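## Task

Scene 2: carry out the bay-to-bay transfers 41 -> 32, 31 -> 44, 42 -> 24 and 13 -> 22, numbered as in the DECK TABLE. The deck was loaded by hand and not verified against it, so check with the cameras. At the end, bays 21, 24, 32 and 33 must each contain a 384-well plate and bays 22, 23, 43 and 44 must each contain a 96-well plate. Any plate of the right type counts. Every plate or block must lie flat within its bay's corner pieces with its cut corner at the back left.

## Robot and tools

Robot: one FANUC CRX-5iA arm carrying a Robotiq 2F-140 parallel gripper. There is only one arm, so every motion command is a single row, not one per arm. The fingers point along the gripper's +z axis and close along its y axis. end_effector_position is the point midway between the finger pads when closed. Closed fingertips reach about 33 mm past it, fully open ones about 9 mm. While closing, the tips also move about 24 mm away from the arm, so leave that room above any surface.

Deck: a bay number gives row then column. Row 1 is nearest the arm and row 4 farthest. Column 1 is on the left as seen from the arm and column 4 on the right. Column 4's floors sit higher than the others. Every plate starts with its cut corner at the back left. Scene 1's DECK TABLE lists 96-well plates in 11, 13, 23, 33 and 384-well plates in 21, 22, 32, 42, with all other bays empty. 96-well plates have 8 x 12 wells and 384-well plates 16 x 24. The real layout may differ, and only the cameras show it. Plates must stay on the table and must still be in place after release. Open the gripper and back away before ending a scene.

Frames: results give the gripper pose in the scene frame. Its origin is on the tabletop under the arm's base, +z is up, and +y is to the left when looking along +x. Positions are in metres and orientation is a wxyz quaternion. The base may be tilted, and the printed position can be off, more so at long reach.

The row (9 numbers, each in [-1, 1]): dx, dy, dz, rx, ry, rz, position, force_limit, speed. The first six are an offset, not a pose. They are measured from the gripper's measured pose at the start of the action and expressed in the gripper's own axes. A value of 1.0 means 0.6 m or 180 degrees. rx, ry, rz form one rotation vector. position: +1 opens fully (140 mm), about -0.8 brings the pads together, and -1 closes until blocked. force_limit: on parts up to 40 mm wide, about 14 N at -1, 60 N at 0 and 107 N at +1. speed: the finger gap changes about 30 mm/s at -1, 140 at 0 and 250 at +1.

execute_actions(actions): a list of actions. Each action is a table of 0 to 15 rows, and each row lasts one control step (1/30 s). A short table repeats its final row until 15 steps have passed. Every row's offset is taken from the action's start pose, not from the row before. In a call's first action, the start is the last pose reported in this scene. An empty list just returns state and images. Each action costs 0.5 s.

move(target, speed, stop_force, blocking): one 9-number row, offset from the pose in this scene's latest result that contains one. The gripper follows a straight path there in 0.5 to 10 s and takes the shorter rotation. speed is in m/s, from 0.002 to 0.5, default 0.25, and rotation is capped at twice that value in rad/s. stop_force is in N, from 20 to 80, and is optional. It ends the path once the push against the motion rises by that amount for 2 steps. The arm then returns to where it was 2 steps earlier. Use it only with slow, non-turning moves, and leave it out when lifting off something. It is refused before 0.2 s of scene time and near stretched-out poses. blocking=false returns after 0.5 s and cannot be combined with stop_force. Until the move ends, only wait or stop are accepted. The result line 'move:' gives the ending (done, off_target, moving, held, fault, or contact when stop_force fired), the limits that acted (paced: the pose was clipped; held: some steps were blocked) and the distance to target.

wait(seconds, 0 to 10): lets time run with the last command held. stop(): brakes a running move, but the fingers keep going. zoom_image(camera, region [x0, y0, x1, y1] in pixels, at most 504 x 504): a closer crop from cam_high (672x504), cam_low (672x504) or cam_wrist (616x616, fisheye). read_manual returns only licence texts. finished_scene(scene): ends scene 1 or 2 for good.

Control: each step, the command is clipped to within 70 mm and 16 degrees of the measured pose. Position wins over orientation when both cannot be met. 'Hand target' shows the pose the controller is currently driving toward, and 'pose unreachable' means the clearance check changed or blocked the command. Joint limits (rad): waist ±3.491, shoulder ±3.140, elbow -1.187 to 4.328, forearm roll ±3.316, wrist pitch ±3.140, wrist roll ±3.927.

Gripping: close with position -1 and confirm object_status = 2. The other codes are 0 moving, 1 blocked while opening, and 3 at target or pads touching. To squeeze harder, raise force_limit and switch position between -1 and -0.98. position_measured runs from 3 (open) to 230 (pads touching).

Avoid: joint torque at its load limit (147 N m for waist, shoulder and elbow; 36.8 for the wrist joints, held weight included) or 150 N of outside force. Either causes a 10 s fault stop and skips the rest of the call. The arm is stiff, so targets just past a firm contact can fault it, and faster moves hit harder. Avoid drops, slips, slams, hard presses and knocking anything off the table. Brief tugs on held or loose parts can happen. Holding loads heats the motors, and a MOTOR HOT warning precedes a braking fault. Flange force is approximate and includes the weight of anything held.

Each tool is called after "Call:" as name(argument=value, ...) on one line, values as JSON.

## Session

Call:
execute_actions(actions=[])

Scene clock: 0.00 s.
end_effector_position=(+0.4957, +0.0841, +0.5194) position_measured=3 object_status=3 end_effector_quat_wxyz=(-0.000, +0.996, +0.084, -0.007)
Joint positions: [ 0.266  0.132  0.22  -0.003 -1.659  1.31 ]
Joint velocities: [-0.     0.    -0.001 -0.001 -0.001  0.   ]
Flange force (N, the push that the arm receives, along the gripper's own x y z axes): no reading
Hand target: +0.496, +0.084, +0.519; -0.000, +0.996, +0.084, -0.007

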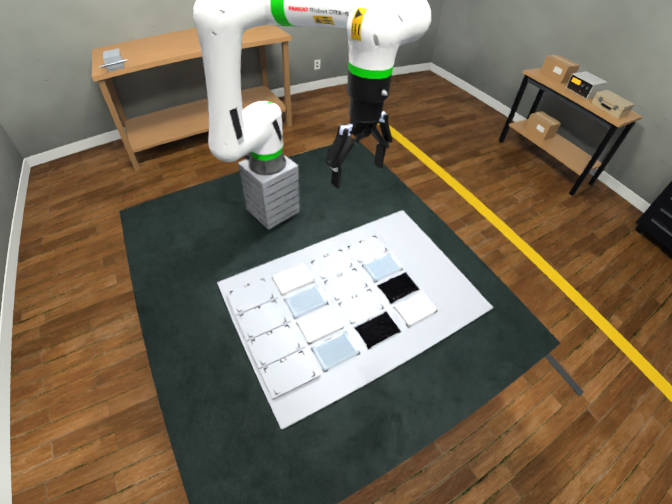

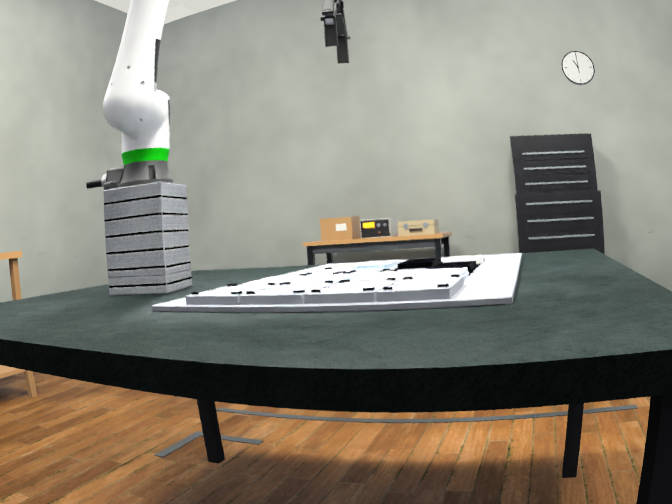

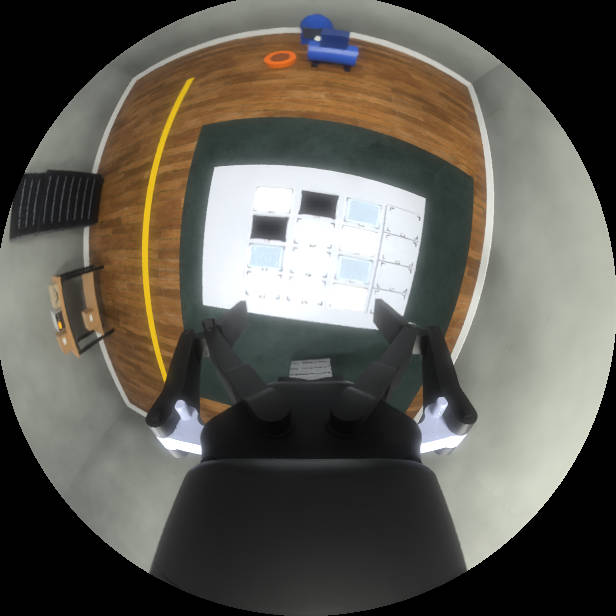

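Call:
zoom_image(camera="cam_wrist", region=[225, 170, 435, 325])

Call:
zoom_image(camera="cam_high", region=[215, 225, 455, 405])

Call:
zoom_image(camera="cam_low", region=[150, 240, 530, 320])

Region (225, 170, 435, 325) of cam_wrist's 616x616 image, scaled by 2.400, with more detail than that image has; it fills the top 372 rows of this view, and the rest is white.

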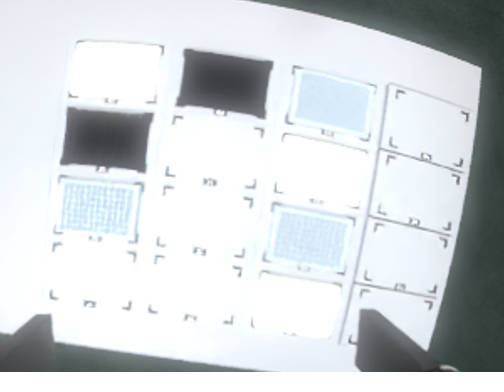

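Region (215, 225, 455, 405) of cam_high's 672x504 image, scaled by 2.100, with more detail than that image has; it fills the top 378 rows of this view, and the rest is white.

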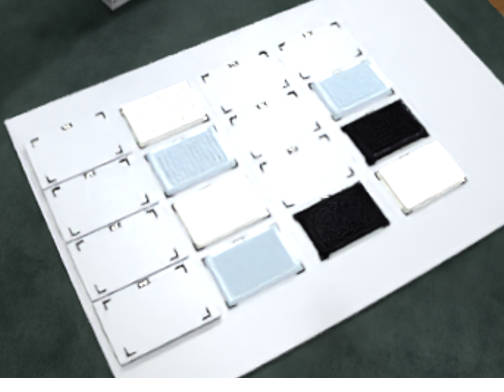

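Region (150, 240, 530, 320) of cam_low's 672x504 image, scaled by 1.326, with more detail than that image has; it fills the top 106 rows of this view, and the rest is white.

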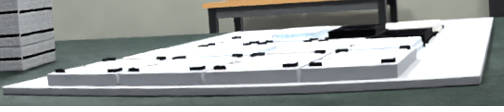

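Call:
zoom_image(camera="cam_wrist", region=[240, 180, 345, 280])

Call:
zoom_image(camera="cam_wrist", region=[320, 190, 400, 320])

Call:
zoom_image(camera="cam_high", region=[345, 250, 445, 355])

Call:
zoom_image(camera="cam_high", region=[265, 260, 370, 375])

Region (240, 180, 345, 280) of cam_wrist's 616x616 image, scaled by 4.800, with more detail than that image has; it fills the top 480 rows of this view, and the rest is white.

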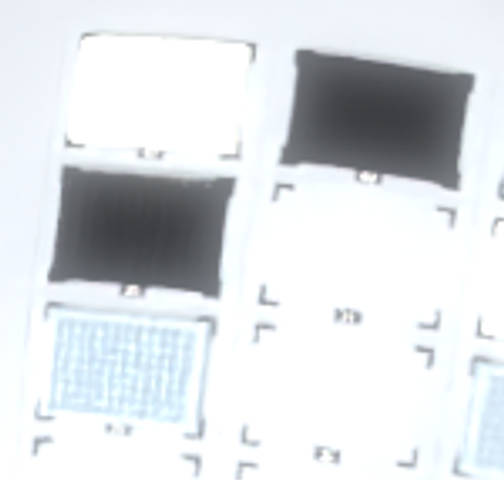

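Region (320, 190, 400, 320) of cam_wrist's 616x616 image, scaled by 3.877, with more detail than that image has; it fills the left 310 columns of this view, and the rest is white.

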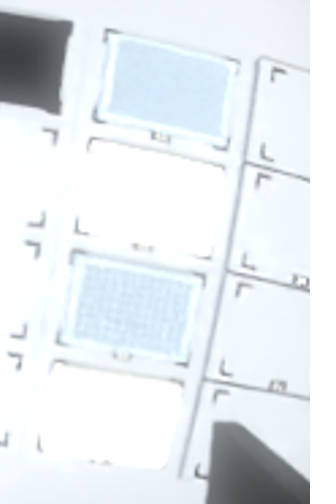

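Region (345, 250, 445, 355) of cam_high's 672x504 image, scaled by 4.800, with more detail than that image has; it fills the left 480 columns of this view, and the rest is white.

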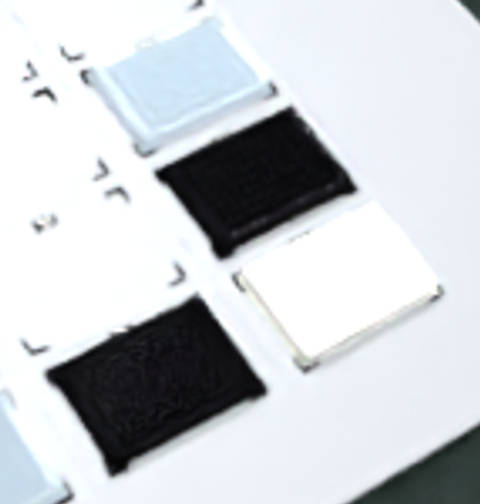

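Region (265, 260, 370, 375) of cam_high's 672x504 image, scaled by 4.383, with more detail than that image has; it fills the left 460 columns of this view, and the rest is white.

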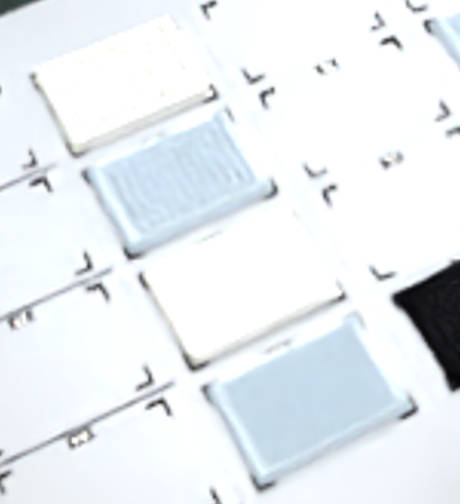

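Call:
move(target=[0.05633,-0.26904,0.77997,-0.00028,0.00493,0.05261,1,-0.3,0.3], speed=0.45)

Scene clock: 121.93 s.
end_effector_position=(+0.4970, +0.2474, +0.0511) position_measured=3 object_status=3 end_effector_quat_wxyz=(+0.000, +1.000, +0.000, +0.001)
Joint positions: [ 0.538  0.71  -0.187  0.013 -0.662  0.86 ]
Joint velocities: [ 0.002  0.002  0.002  0.     0.    -0.001]
Flange force (N, the push that the arm receives, along the gripper's own x y z axes): [-0.4 -2.0 2.5]
Hand target: +0.497, +0.247, +0.051; +0.001, +1.000, +0.000, +0.001
Off the commanded pose: 0.002 m, 0 deg.
move: done; limits=paced
camera_calibration (this result's frames):
cam_wrist: T_world_to_cam=[[-0.0363668, -0.998611, -0.0381166, 0.272364], [-0.955623, 0.0235928, 0.293647, 0.464504], [-0.29234, 0.0471041, -0.955154, 0.375356], [0, 0, 0, 1]] pos_world=[0.563528, 0.243346, 0.232504]

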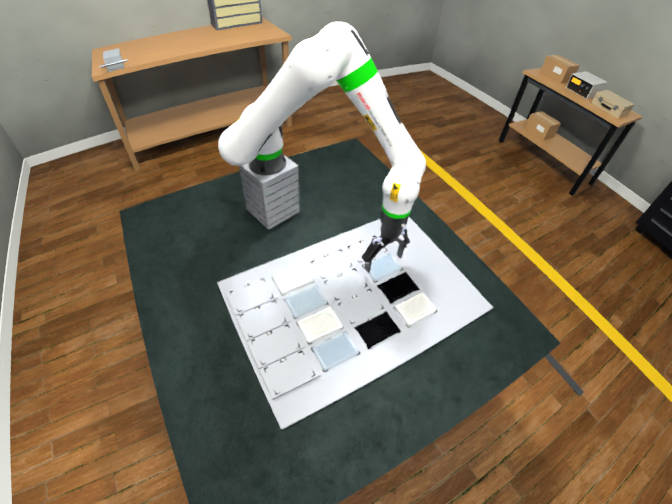

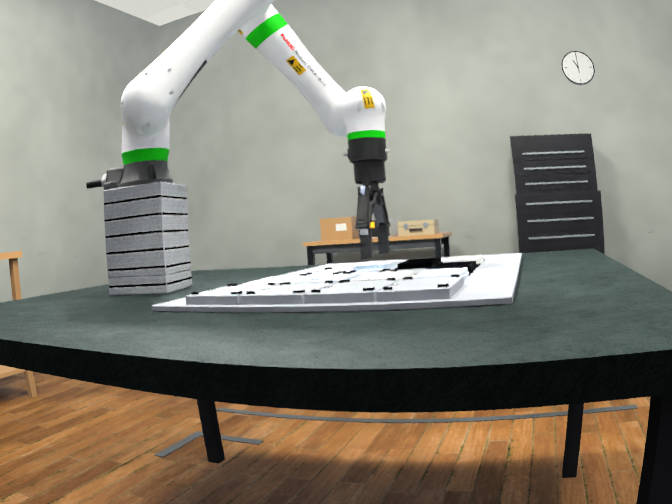

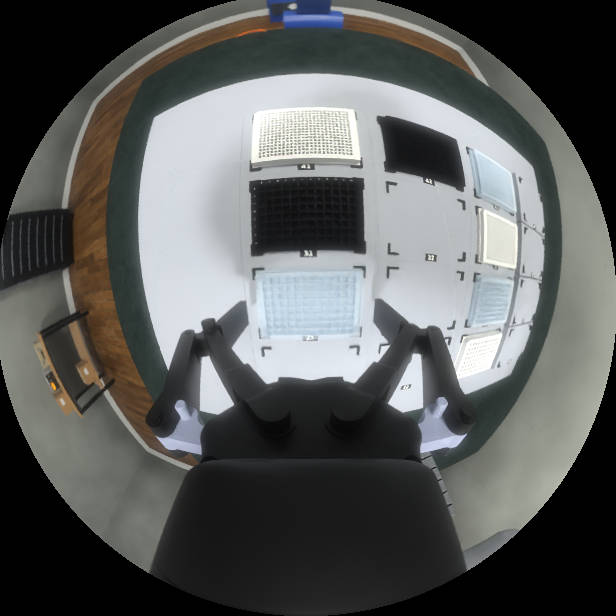

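Call:
execute_actions(actions=[])

Scene clock: 157.33 s.
end_effector_position=(+0.4970, +0.2473, +0.0510) position_measured=3 object_status=3 end_effector_quat_wxyz=(+0.001, +1.000, +0.000, +0.001)
Joint positions: [ 0.538  0.71  -0.186  0.013 -0.662  0.86 ]
Joint velocities: [-0.002  0.    -0.    -0.001  0.002  0.   ]
Flange force (N, the push that the arm receives, along the gripper's own x y z axes): [5.1 -0.1 1.4]
Hand target: +0.497, +0.247, +0.051; +0.001, +1.000, +0.000, +0.001
Off the commanded pose: 0.002 m, 0 deg.
camera_calibration (this result's frames):
cam_wrist: T_world_to_cam=[[-0.0364184, -0.998612, -0.0380503, 0.272357], [-0.955601, 0.0236584, 0.293713, 0.464511], [-0.292405, 0.0470575, -0.955136, 0.375324], [0, 0, 0, 1]] pos_world=[0.563553, 0.243328, 0.232416]

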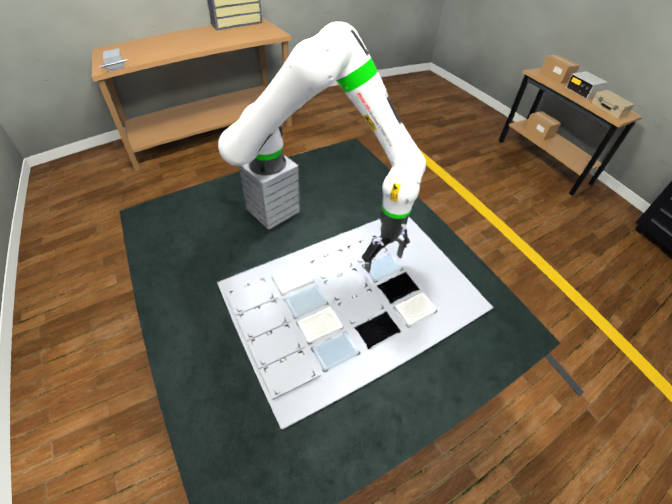

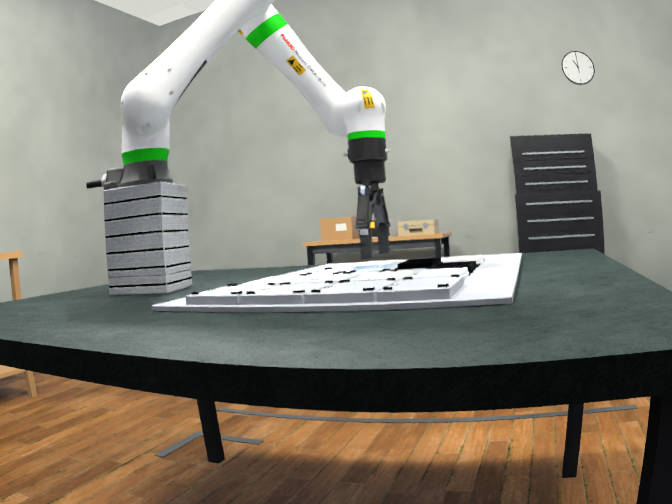

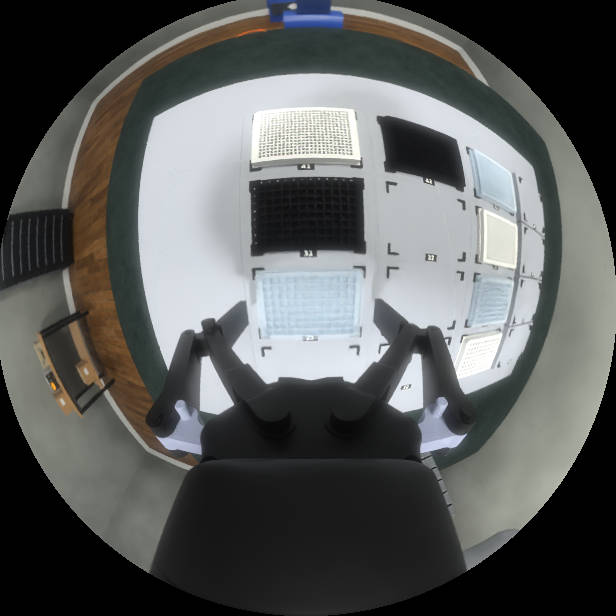

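Call:
zoom_image(camera="cam_wrist", region=[225, 255, 295, 350])

Call:
zoom_image(camera="cam_wrist", region=[335, 255, 405, 350])

Call:
zoom_image(camera="cam_wrist", region=[235, 240, 295, 300])

Call:
zoom_image(camera="cam_wrist", region=[335, 240, 395, 300])

Region (225, 255, 295, 350) of cam_wrist's 616x616 image, scaled by 5.305, with more detail than that image has; it fills the left 371 columns of this view, and the rest is white.

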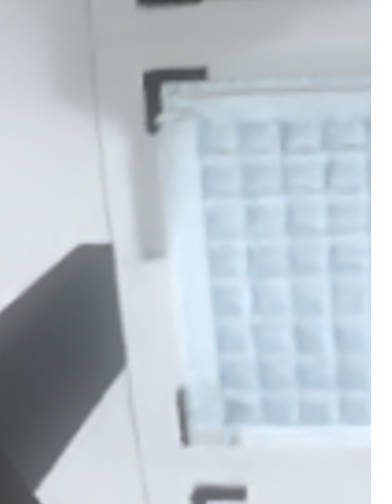

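Region (335, 255, 405, 350) of cam_wrist's 616x616 image, scaled by 5.305, with more detail than that image has; it fills the left 371 columns of this view, and the rest is white.

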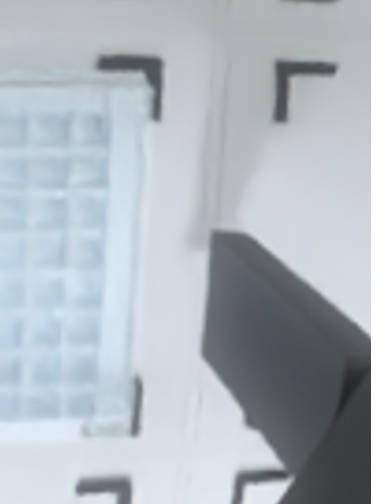

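Region (235, 240, 295, 300) of cam_wrist's 616x616 image, scaled by 8.400, with more detail than that image has.

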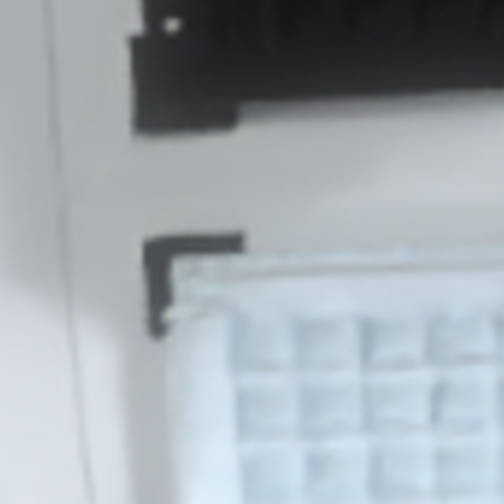

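Region (335, 240, 395, 300) of cam_wrist's 616x616 image, scaled by 8.400, with more detail than that image has.

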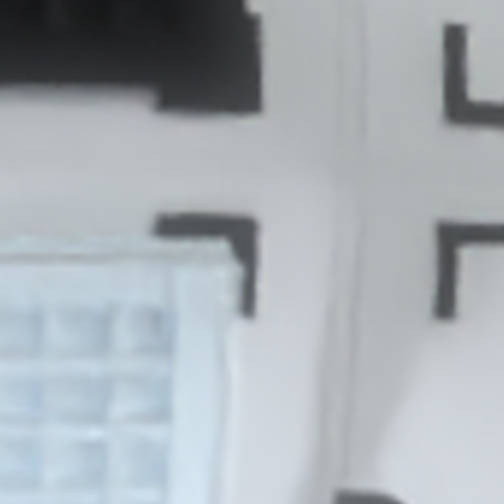

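Call:
execute_actions(actions=[[[-0.0002,-0.00025,0.00038,0,0,-0.00007,1,-0.3,0.3],[-0.00065,-0.00075,0.00251,0,0,-0.0002,1,-0.3,0.3],[-0.0013,-0.0015,0.00689,0,0,-0.00044,1,-0.3,0.3],[-0.00184,-0.00213,0.01302,0,0,-0.00062,1,-0.3,0.3],[-0.00217,-0.0025,0.01981,0,0,-0.00073,1,-0.3,0.3],[-0.00217,-0.0025,0.02594,0,0,-0.00073,1,-0.3,0.3],[-0.00217,-0.0025,0.03032,0,0,-0.00073,1,-0.3,0.3],[-0.00217,-0.0025,0.03245,0,0,-0.00073,1,-0.3,0.3],[-0.00217,-0.0025,0.03283,0,0,-0.00073,1,-0.3,0.3],[-0.00217,-0.0025,0.03283,0,0,-0.00073,1,-0.3,0.3],[-0.00217,-0.0025,0.03283,0,0,-0.00073,-1,-0.3,-0.3]],[[0,0,0,0,0,0,-1,-0.3,-0.3],[0,0,0,0,0,0,-1,-0.3,-0.3],[0,0,0,0,0,0,-1,-0.3,-0.3],[0,0,-0.00019,0,0,0,-1,-0.3,-0.3],[0,0,-0.00127,0,0,0,-1,-0.3,-0.3],[0,0,-0.0035,0,0,0,-1,-0.3,-0.3],[0,0,-0.00661,0,0,0,-1,-0.3,-0.3],[0,0,-0.01006,0,0,0,-1,-0.3,-0.3],[0,0,-0.01317,0,0,0,-1,-0.3,-0.3],[0,0,-0.0154,0,0,0,-1,-0.3,-0.3],[0,0,-0.01648,0,0,0,-1,-0.3,-0.3],[0,0,-0.01667,0,0,0,-1,-0.3,-0.3]]])

Call:
execute_actions(actions=[])

Call:
zoom_image(camera="cam_wrist", region=[235, 240, 295, 300])

Call:
zoom_image(camera="cam_wrist", region=[335, 240, 395, 300])

Scene clock: 251.07 s.
end_effector_position=(+0.4957, +0.2488, +0.0411) position_measured=38 object_status=2 end_effector_quat_wxyz=(+0.001, +1.000, +0.001, +0.001)
Joint positions: [ 0.542  0.729 -0.186  0.014 -0.644  0.858]
Joint velocities: [ 0.001 -0.014 -0.002 -0.001 -0.012  0.   ]
Flange force (N, the push that the arm receives, along the gripper's own x y z axes): [-0.8 1.2 -2.5]
Flange force at the end of the 1st action (N, along the gripper's axes at the end of the call): [2.9 -2.1 2.0]
Hand target: +0.496, +0.249, +0.042; +0.001, +1.000, +0.001, +0.001
Off the commanded pose: 0.000 m, 0 deg.
Step readings (end_effector_position; steps 1 to 15: 1st action; 16 to 30: 2nd action):
0: (+0.4970, +0.2473, +0.0510)
1: (+0.4970, +0.2473, +0.0510)
2: (+0.4970, +0.2474, +0.0509)
4: (+0.4969, +0.2475, +0.0495)
8: (+0.4957, +0.2484, +0.0393)
15: (+0.4958, +0.2488, +0.0316)
16: (+0.4958, +0.2488, +0.0315)
17: (+0.4959, +0.2489, +0.0316)
19: (+0.4959, +0.2489, +0.0316)
23: (+0.4957, +0.2486, +0.0332)
30: end_effector_position above
camera_calibration (this result's frames):
cam_wrist: T_world_to_cam=[[-0.0341625, -0.998693, -0.0380072, 0.272278], [-0.95566, 0.0215137, 0.293685, 0.466766], [-0.292484, 0.046355, -0.955146, 0.365581], [0, 0, 0, 1]] pos_world=[0.562297, 0.244934, 0.222449]

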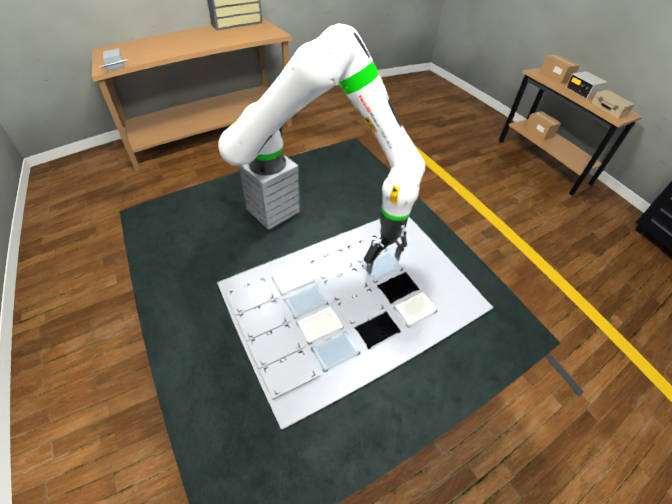

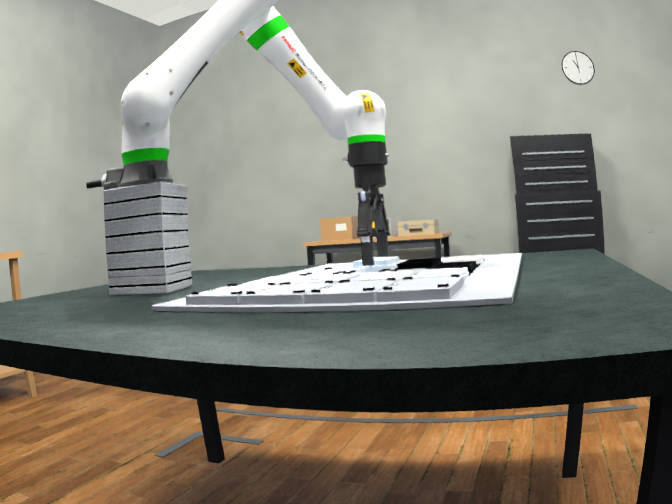

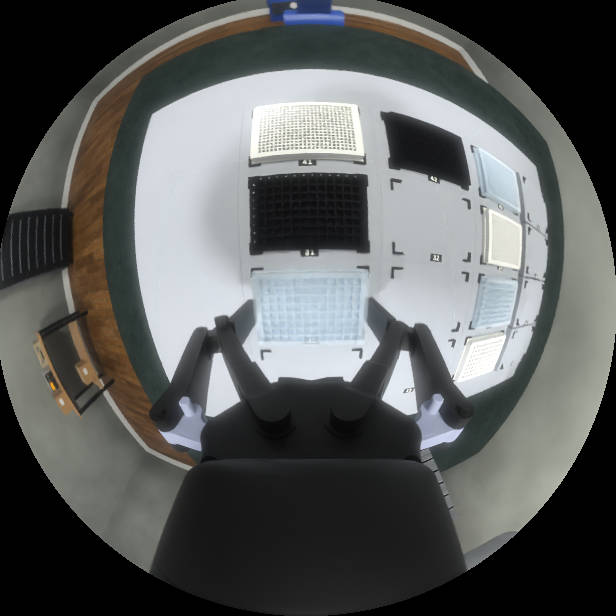

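Scene clock: 251.07 s.
end_effector_position=(+0.4957, +0.2488, +0.0411) position_measured=38 object_status=2 end_effector_quat_wxyz=(+0.001, +1.000, +0.001, +0.001)
Joint positions: [ 0.542  0.729 -0.186  0.014 -0.644  0.858]
Joint velocities: [ 0.001 -0.014 -0.002 -0.001 -0.012  0.   ]
Flange force (N, the push that the arm receives, along the gripper's own x y z axes): [-0.8 1.2 -2.5]
Hand target: +0.496, +0.249, +0.042; +0.001, +1.000, +0.001, +0.001
Off the commanded pose: 0.000 m, 0 deg.
camera_calibration (this result's frames):
cam_wrist: T_world_to_cam=[[-0.0341625, -0.998693, -0.0380072, 0.272278], [-0.95566, 0.0215137, 0.293685, 0.466766], [-0.292484, 0.046355, -0.955146, 0.365581], [0, 0, 0, 1]] pos_world=[0.562297, 0.244934, 0.222449]

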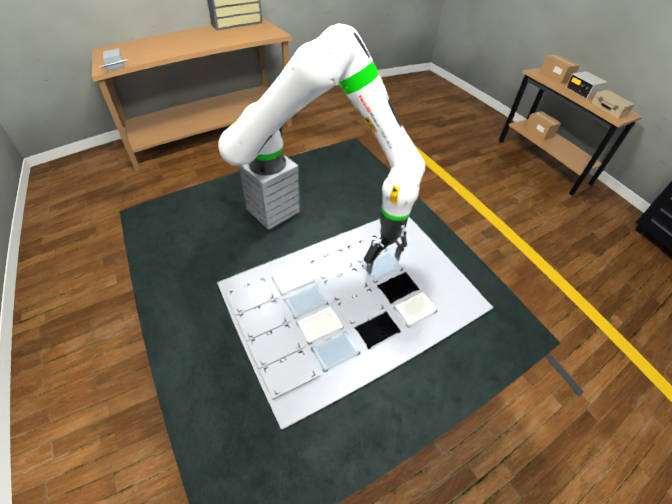

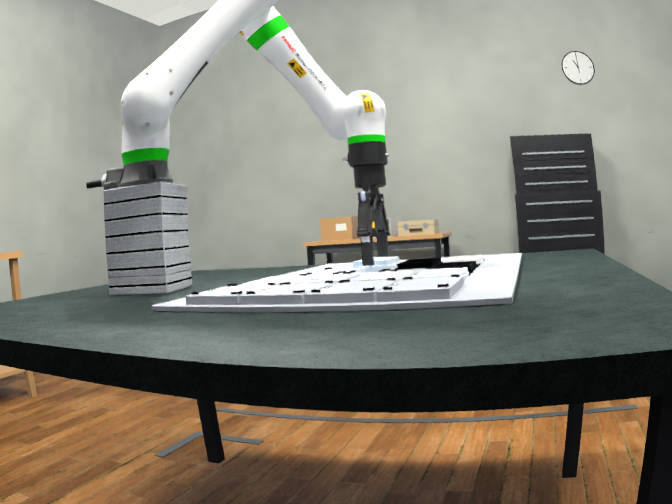

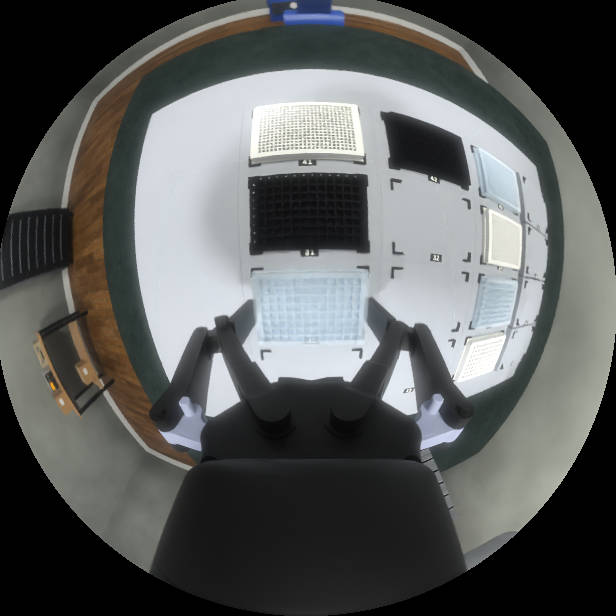

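Region (235, 240, 295, 300) of cam_wrist's 616x616 image, scaled by 8.400, with more detail than that image has.

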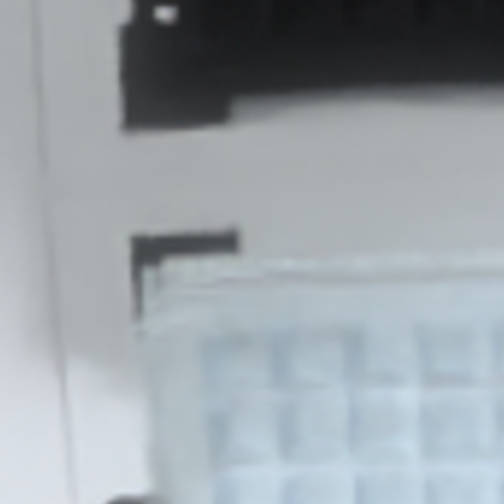

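Region (335, 240, 395, 300) of cam_wrist's 616x616 image, scaled by 8.400, with more detail than that image has.

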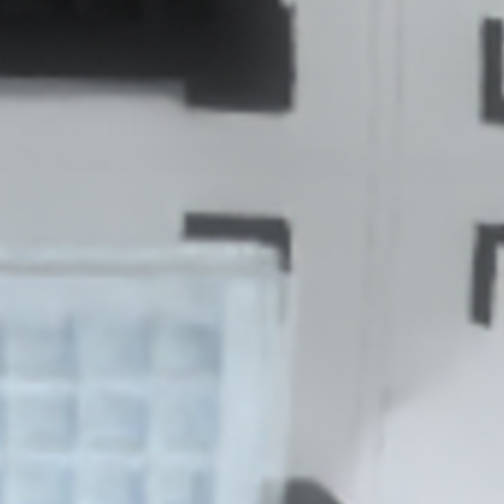

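Call:
move(target=[0.00052,0.27333,0,0,0,0,-1,-0.3,-0.3], speed=0.35)

Call:
zoom_image(camera="cam_wrist", region=[235, 240, 295, 300])

Call:
zoom_image(camera="cam_wrist", region=[335, 240, 395, 300])

Scene clock: 278.70 s.
end_effector_position=(+0.4967, +0.0849, +0.0415) position_measured=38 object_status=2 end_effector_quat_wxyz=(+0.001, +1.000, +0.001, +0.001)
Joint positions: [ 0.27   0.651 -0.343  0.009 -0.561  1.133]
Joint velocities: [-0.002  0.001  0.001 -0.003 -0.001  0.004]
Flange force (N, the push that the arm receives, along the gripper's own x y z axes): [3.0 2.0 1.6]
Hand target: +0.497, +0.085, +0.041; +0.001, +1.000, +0.001, +0.001
Off the commanded pose: 0.000 m, 0 deg.
move: done
camera_calibration (this result's frames):
cam_wrist: T_world_to_cam=[[-0.0342395, -0.998693, -0.0379394, 0.108648], [-0.955852, 0.021638, 0.293051, 0.471244], [-0.291847, 0.0462983, -0.955344, 0.373558], [0, 0, 0, 1]] pos_world=[0.563181, 0.0810141, 0.222901]

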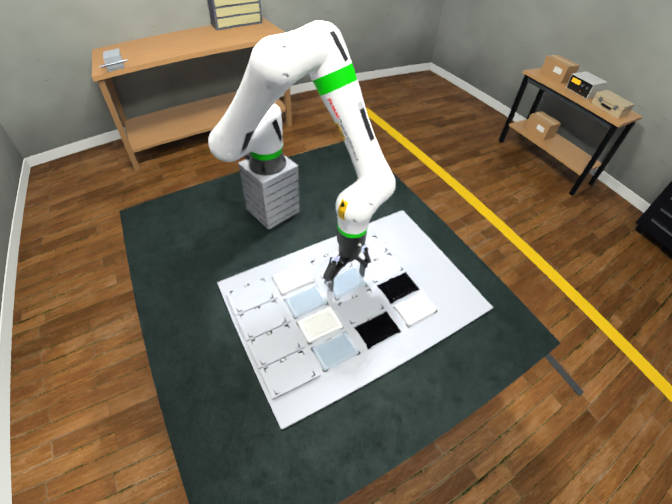

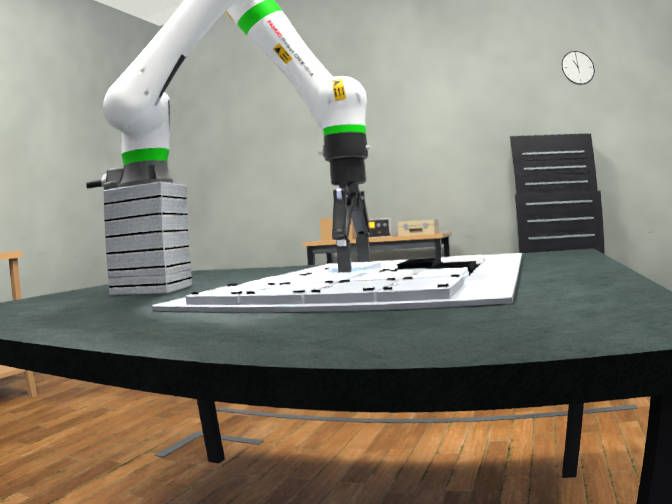

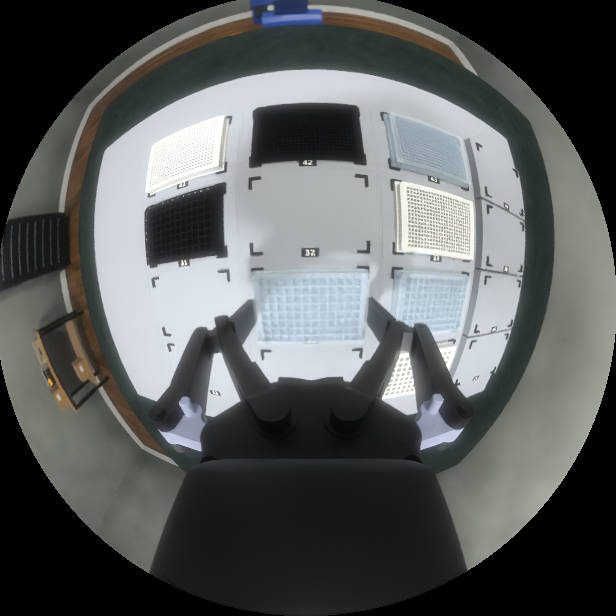

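Region (235, 240, 295, 300) of cam_wrist's 616x616 image, scaled by 8.400, with more detail than that image has.

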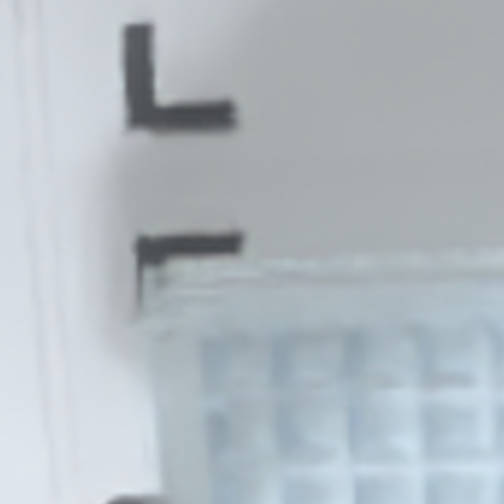

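Region (335, 240, 395, 300) of cam_wrist's 616x616 image, scaled by 8.400, with more detail than that image has.

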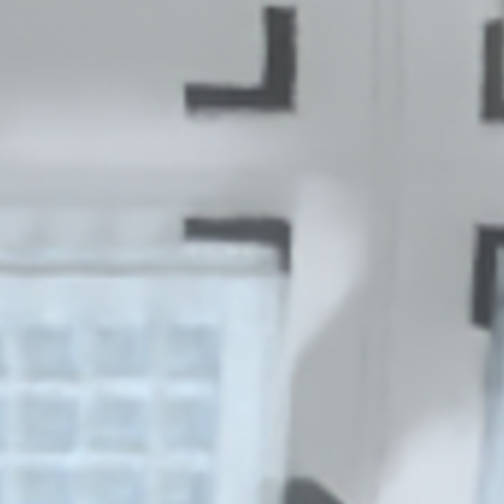

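Call:
zoom_image(camera="cam_wrist", region=[245, 255, 275, 285])

Call:
zoom_image(camera="cam_wrist", region=[350, 255, 380, 285])

Call:
zoom_image(camera="cam_wrist", region=[240, 235, 390, 365])

Region (245, 255, 275, 285) of cam_wrist's 616x616 image, scaled by 16.800, with more detail than that image has.

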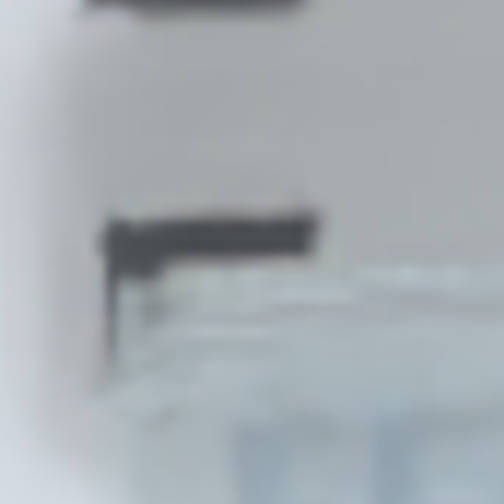

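Region (350, 255, 380, 285) of cam_wrist's 616x616 image, scaled by 16.800, with more detail than that image has.

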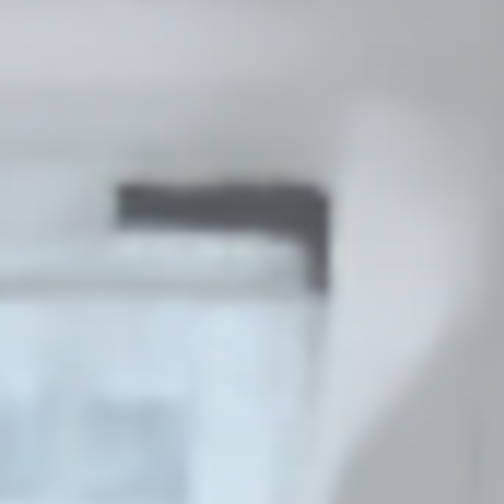

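Region (240, 235, 390, 365) of cam_wrist's 616x616 image, scaled by 3.360, with more detail than that image has; it fills the top 437 rows of this view, and the rest is white.

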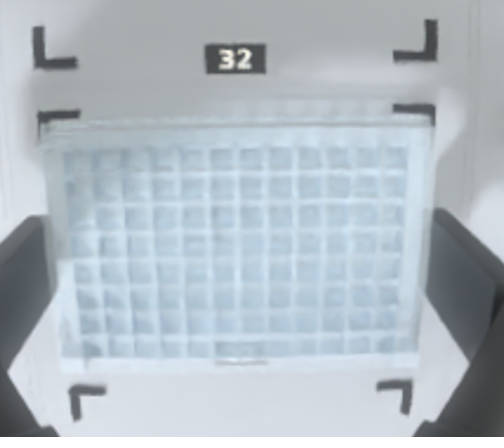

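Call:
execute_actions(actions=[[[-0.0001,0.0001,0.00017,0,0,0,-1,-0.3,-0.3],[-0.0003,0.0002,0.00116,0,0,0,-1,-0.3,-0.3],[-0.0005,0.00033,0.00318,0,0,0,-1,-0.3,-0.3],[-0.0005,0.00033,0.00602,0,0,0,-1,-0.3,-0.3],[-0.0005,0.00033,0.00915,0,0,0,-1,-0.3,-0.3],[-0.0005,0.00033,0.01199,0,0,0,-1,-0.3,-0.3],[-0.0005,0.00033,0.01401,0,0,0,-1,-0.3,-0.3],[-0.0005,0.00033,0.015,0,0,0,-1,-0.3,-0.3],[-0.0005,0.00033,0.01517,0,0,0,-1,-0.3,-0.3],[-0.0005,0.00033,0.01517,0,0,0,-1,-0.3,-0.3],[-0.0005,0.00033,0.01517,0,0,0,-1,-0.3,-0.3],[-0.0005,0.00033,0.01517,0,0,0,-1,-0.3,-0.3],[-0.0005,0.00033,0.01517,0,0,0,-1,-0.3,-0.3],[-0.0005,0.00033,0.01517,0,0,0,1,-0.3,0.3]]])

Scene clock: 351.10 s.
end_effector_position=(+0.4965, +0.0846, +0.0325) position_measured=38 object_status=0 end_effector_quat_wxyz=(+0.001, +1.000, +0.001, +0.001)
Joint positions: [ 0.269  0.671 -0.342  0.009 -0.544  1.133]
Joint velocities: [-0.001  0.003  0.001  0.     0.003 -0.   ]
Flange force (N, the push that the arm receives, along the gripper's own x y z axes): [2.2 -0.7 3.0]
Hand target: +0.496, +0.085, +0.032; +0.001, +1.000, +0.001, +0.001
Off the commanded pose: 0.000 m, 0 deg.
Step readings (end_effector_position):
0: (+0.4967, +0.0848, +0.0414)
1: (+0.4967, +0.0848, +0.0414)
2: (+0.4967, +0.0848, +0.0414)
4: (+0.4966, +0.0848, +0.0407)
8: (+0.4963, +0.0846, +0.0357)
15: end_effector_position above
camera_calibration (this result's frames):
cam_wrist: T_world_to_cam=[[-0.0342661, -0.998694, -0.0379089, 0.108085], [-0.955852, 0.0216724, 0.29305, 0.473631], [-0.291845, 0.046277, -0.955345, 0.364882], [0, 0, 0, 1]] pos_world=[0.562914, 0.0807929, 0.213889]

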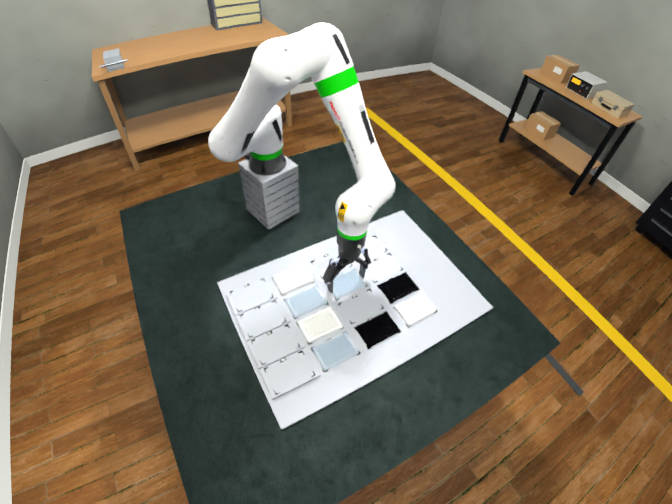

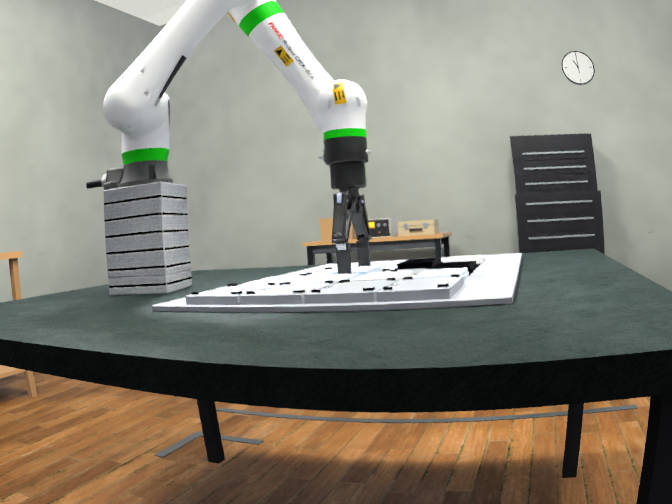

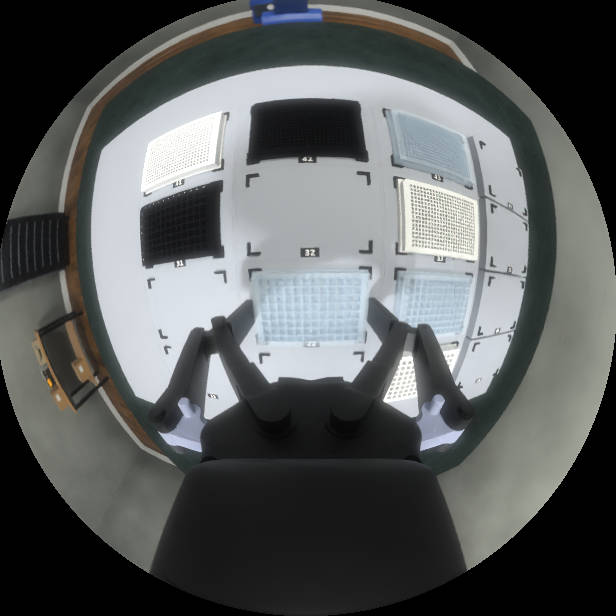

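Call:
execute_actions(actions=[])

Call:
zoom_image(camera="cam_wrist", region=[225, 235, 400, 375])

Call:
zoom_image(camera="cam_wrist", region=[230, 80, 500, 280])

Scene clock: 366.67 s.
end_effector_position=(+0.4965, +0.0846, +0.0324) position_measured=3 object_status=3 end_effector_quat_wxyz=(+0.001, +1.000, +0.001, +0.001)
Joint positions: [ 0.269  0.671 -0.342  0.009 -0.543  1.133]
Joint velocities: [ 0.     0.    -0.    -0.001 -0.001  0.   ]
Flange force (N, the push that the arm receives, along the gripper's own x y z axes): [1.1 0.6 2.5]
Hand target: +0.496, +0.085, +0.032; +0.001, +1.000, +0.001, +0.001
Off the commanded pose: 0.000 m, 0 deg.
camera_calibration (this result's frames):
cam_wrist: T_world_to_cam=[[-0.0342642, -0.998694, -0.0379024, 0.108074], [-0.955856, 0.0216733, 0.293034, 0.473672], [-0.291829, 0.0462698, -0.955351, 0.364795], [0, 0, 0, 1]] pos_world=[0.562924, 0.0807879, 0.213802]

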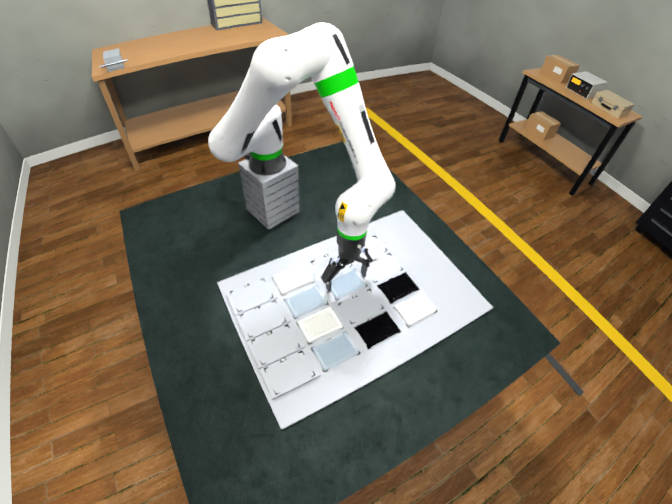

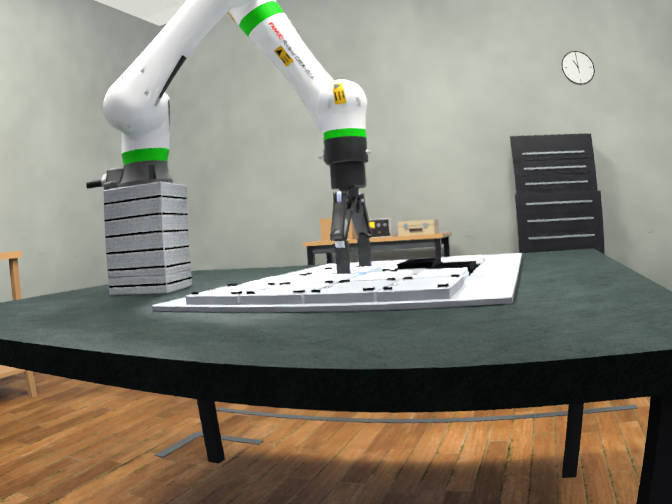

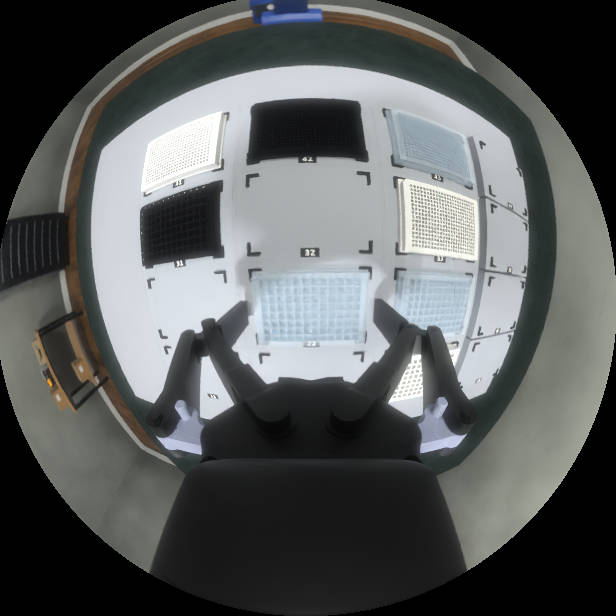

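Region (225, 235, 400, 375) of cam_wrist's 616x616 image, scaled by 2.880, with more detail than that image has; it fills the top 403 rows of this view, and the rest is white.

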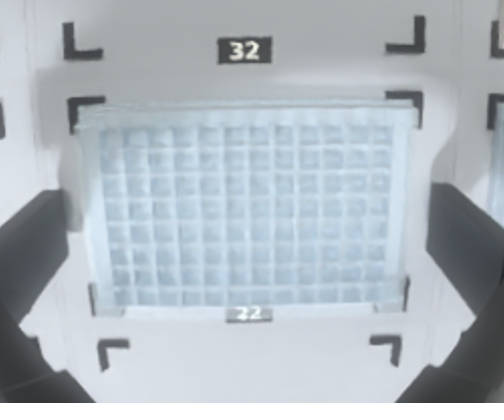

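Region (230, 80, 500, 280) of cam_wrist's 616x616 image, scaled by 1.867, with more detail than that image has; it fills the top 373 rows of this view, and the rest is white.

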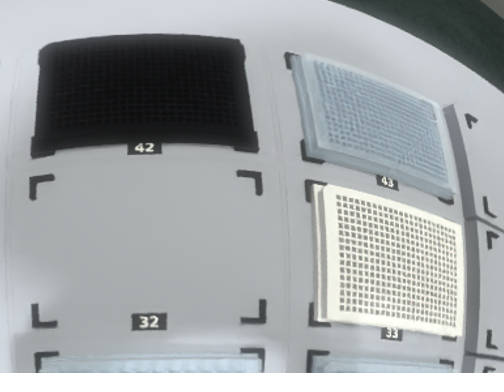

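Call:
zoom_image(camera="cam_wrist", region=[235, 240, 295, 300])

Call:
zoom_image(camera="cam_wrist", region=[335, 240, 395, 300])

Region (235, 240, 295, 300) of cam_wrist's 616x616 image, scaled by 8.400, with more detail than that image has.

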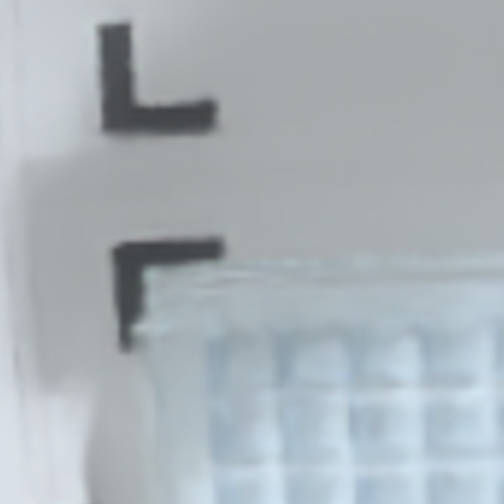

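Region (335, 240, 395, 300) of cam_wrist's 616x616 image, scaled by 8.400, with more detail than that image has.

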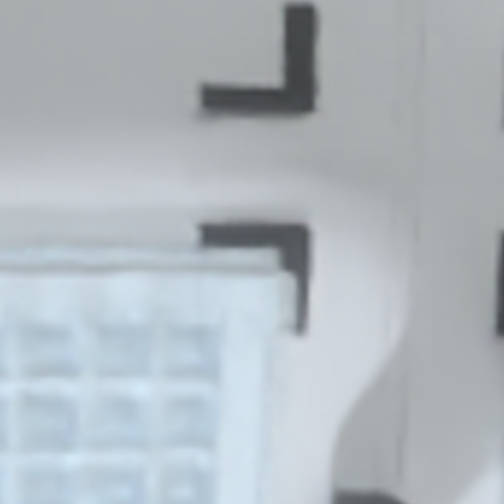

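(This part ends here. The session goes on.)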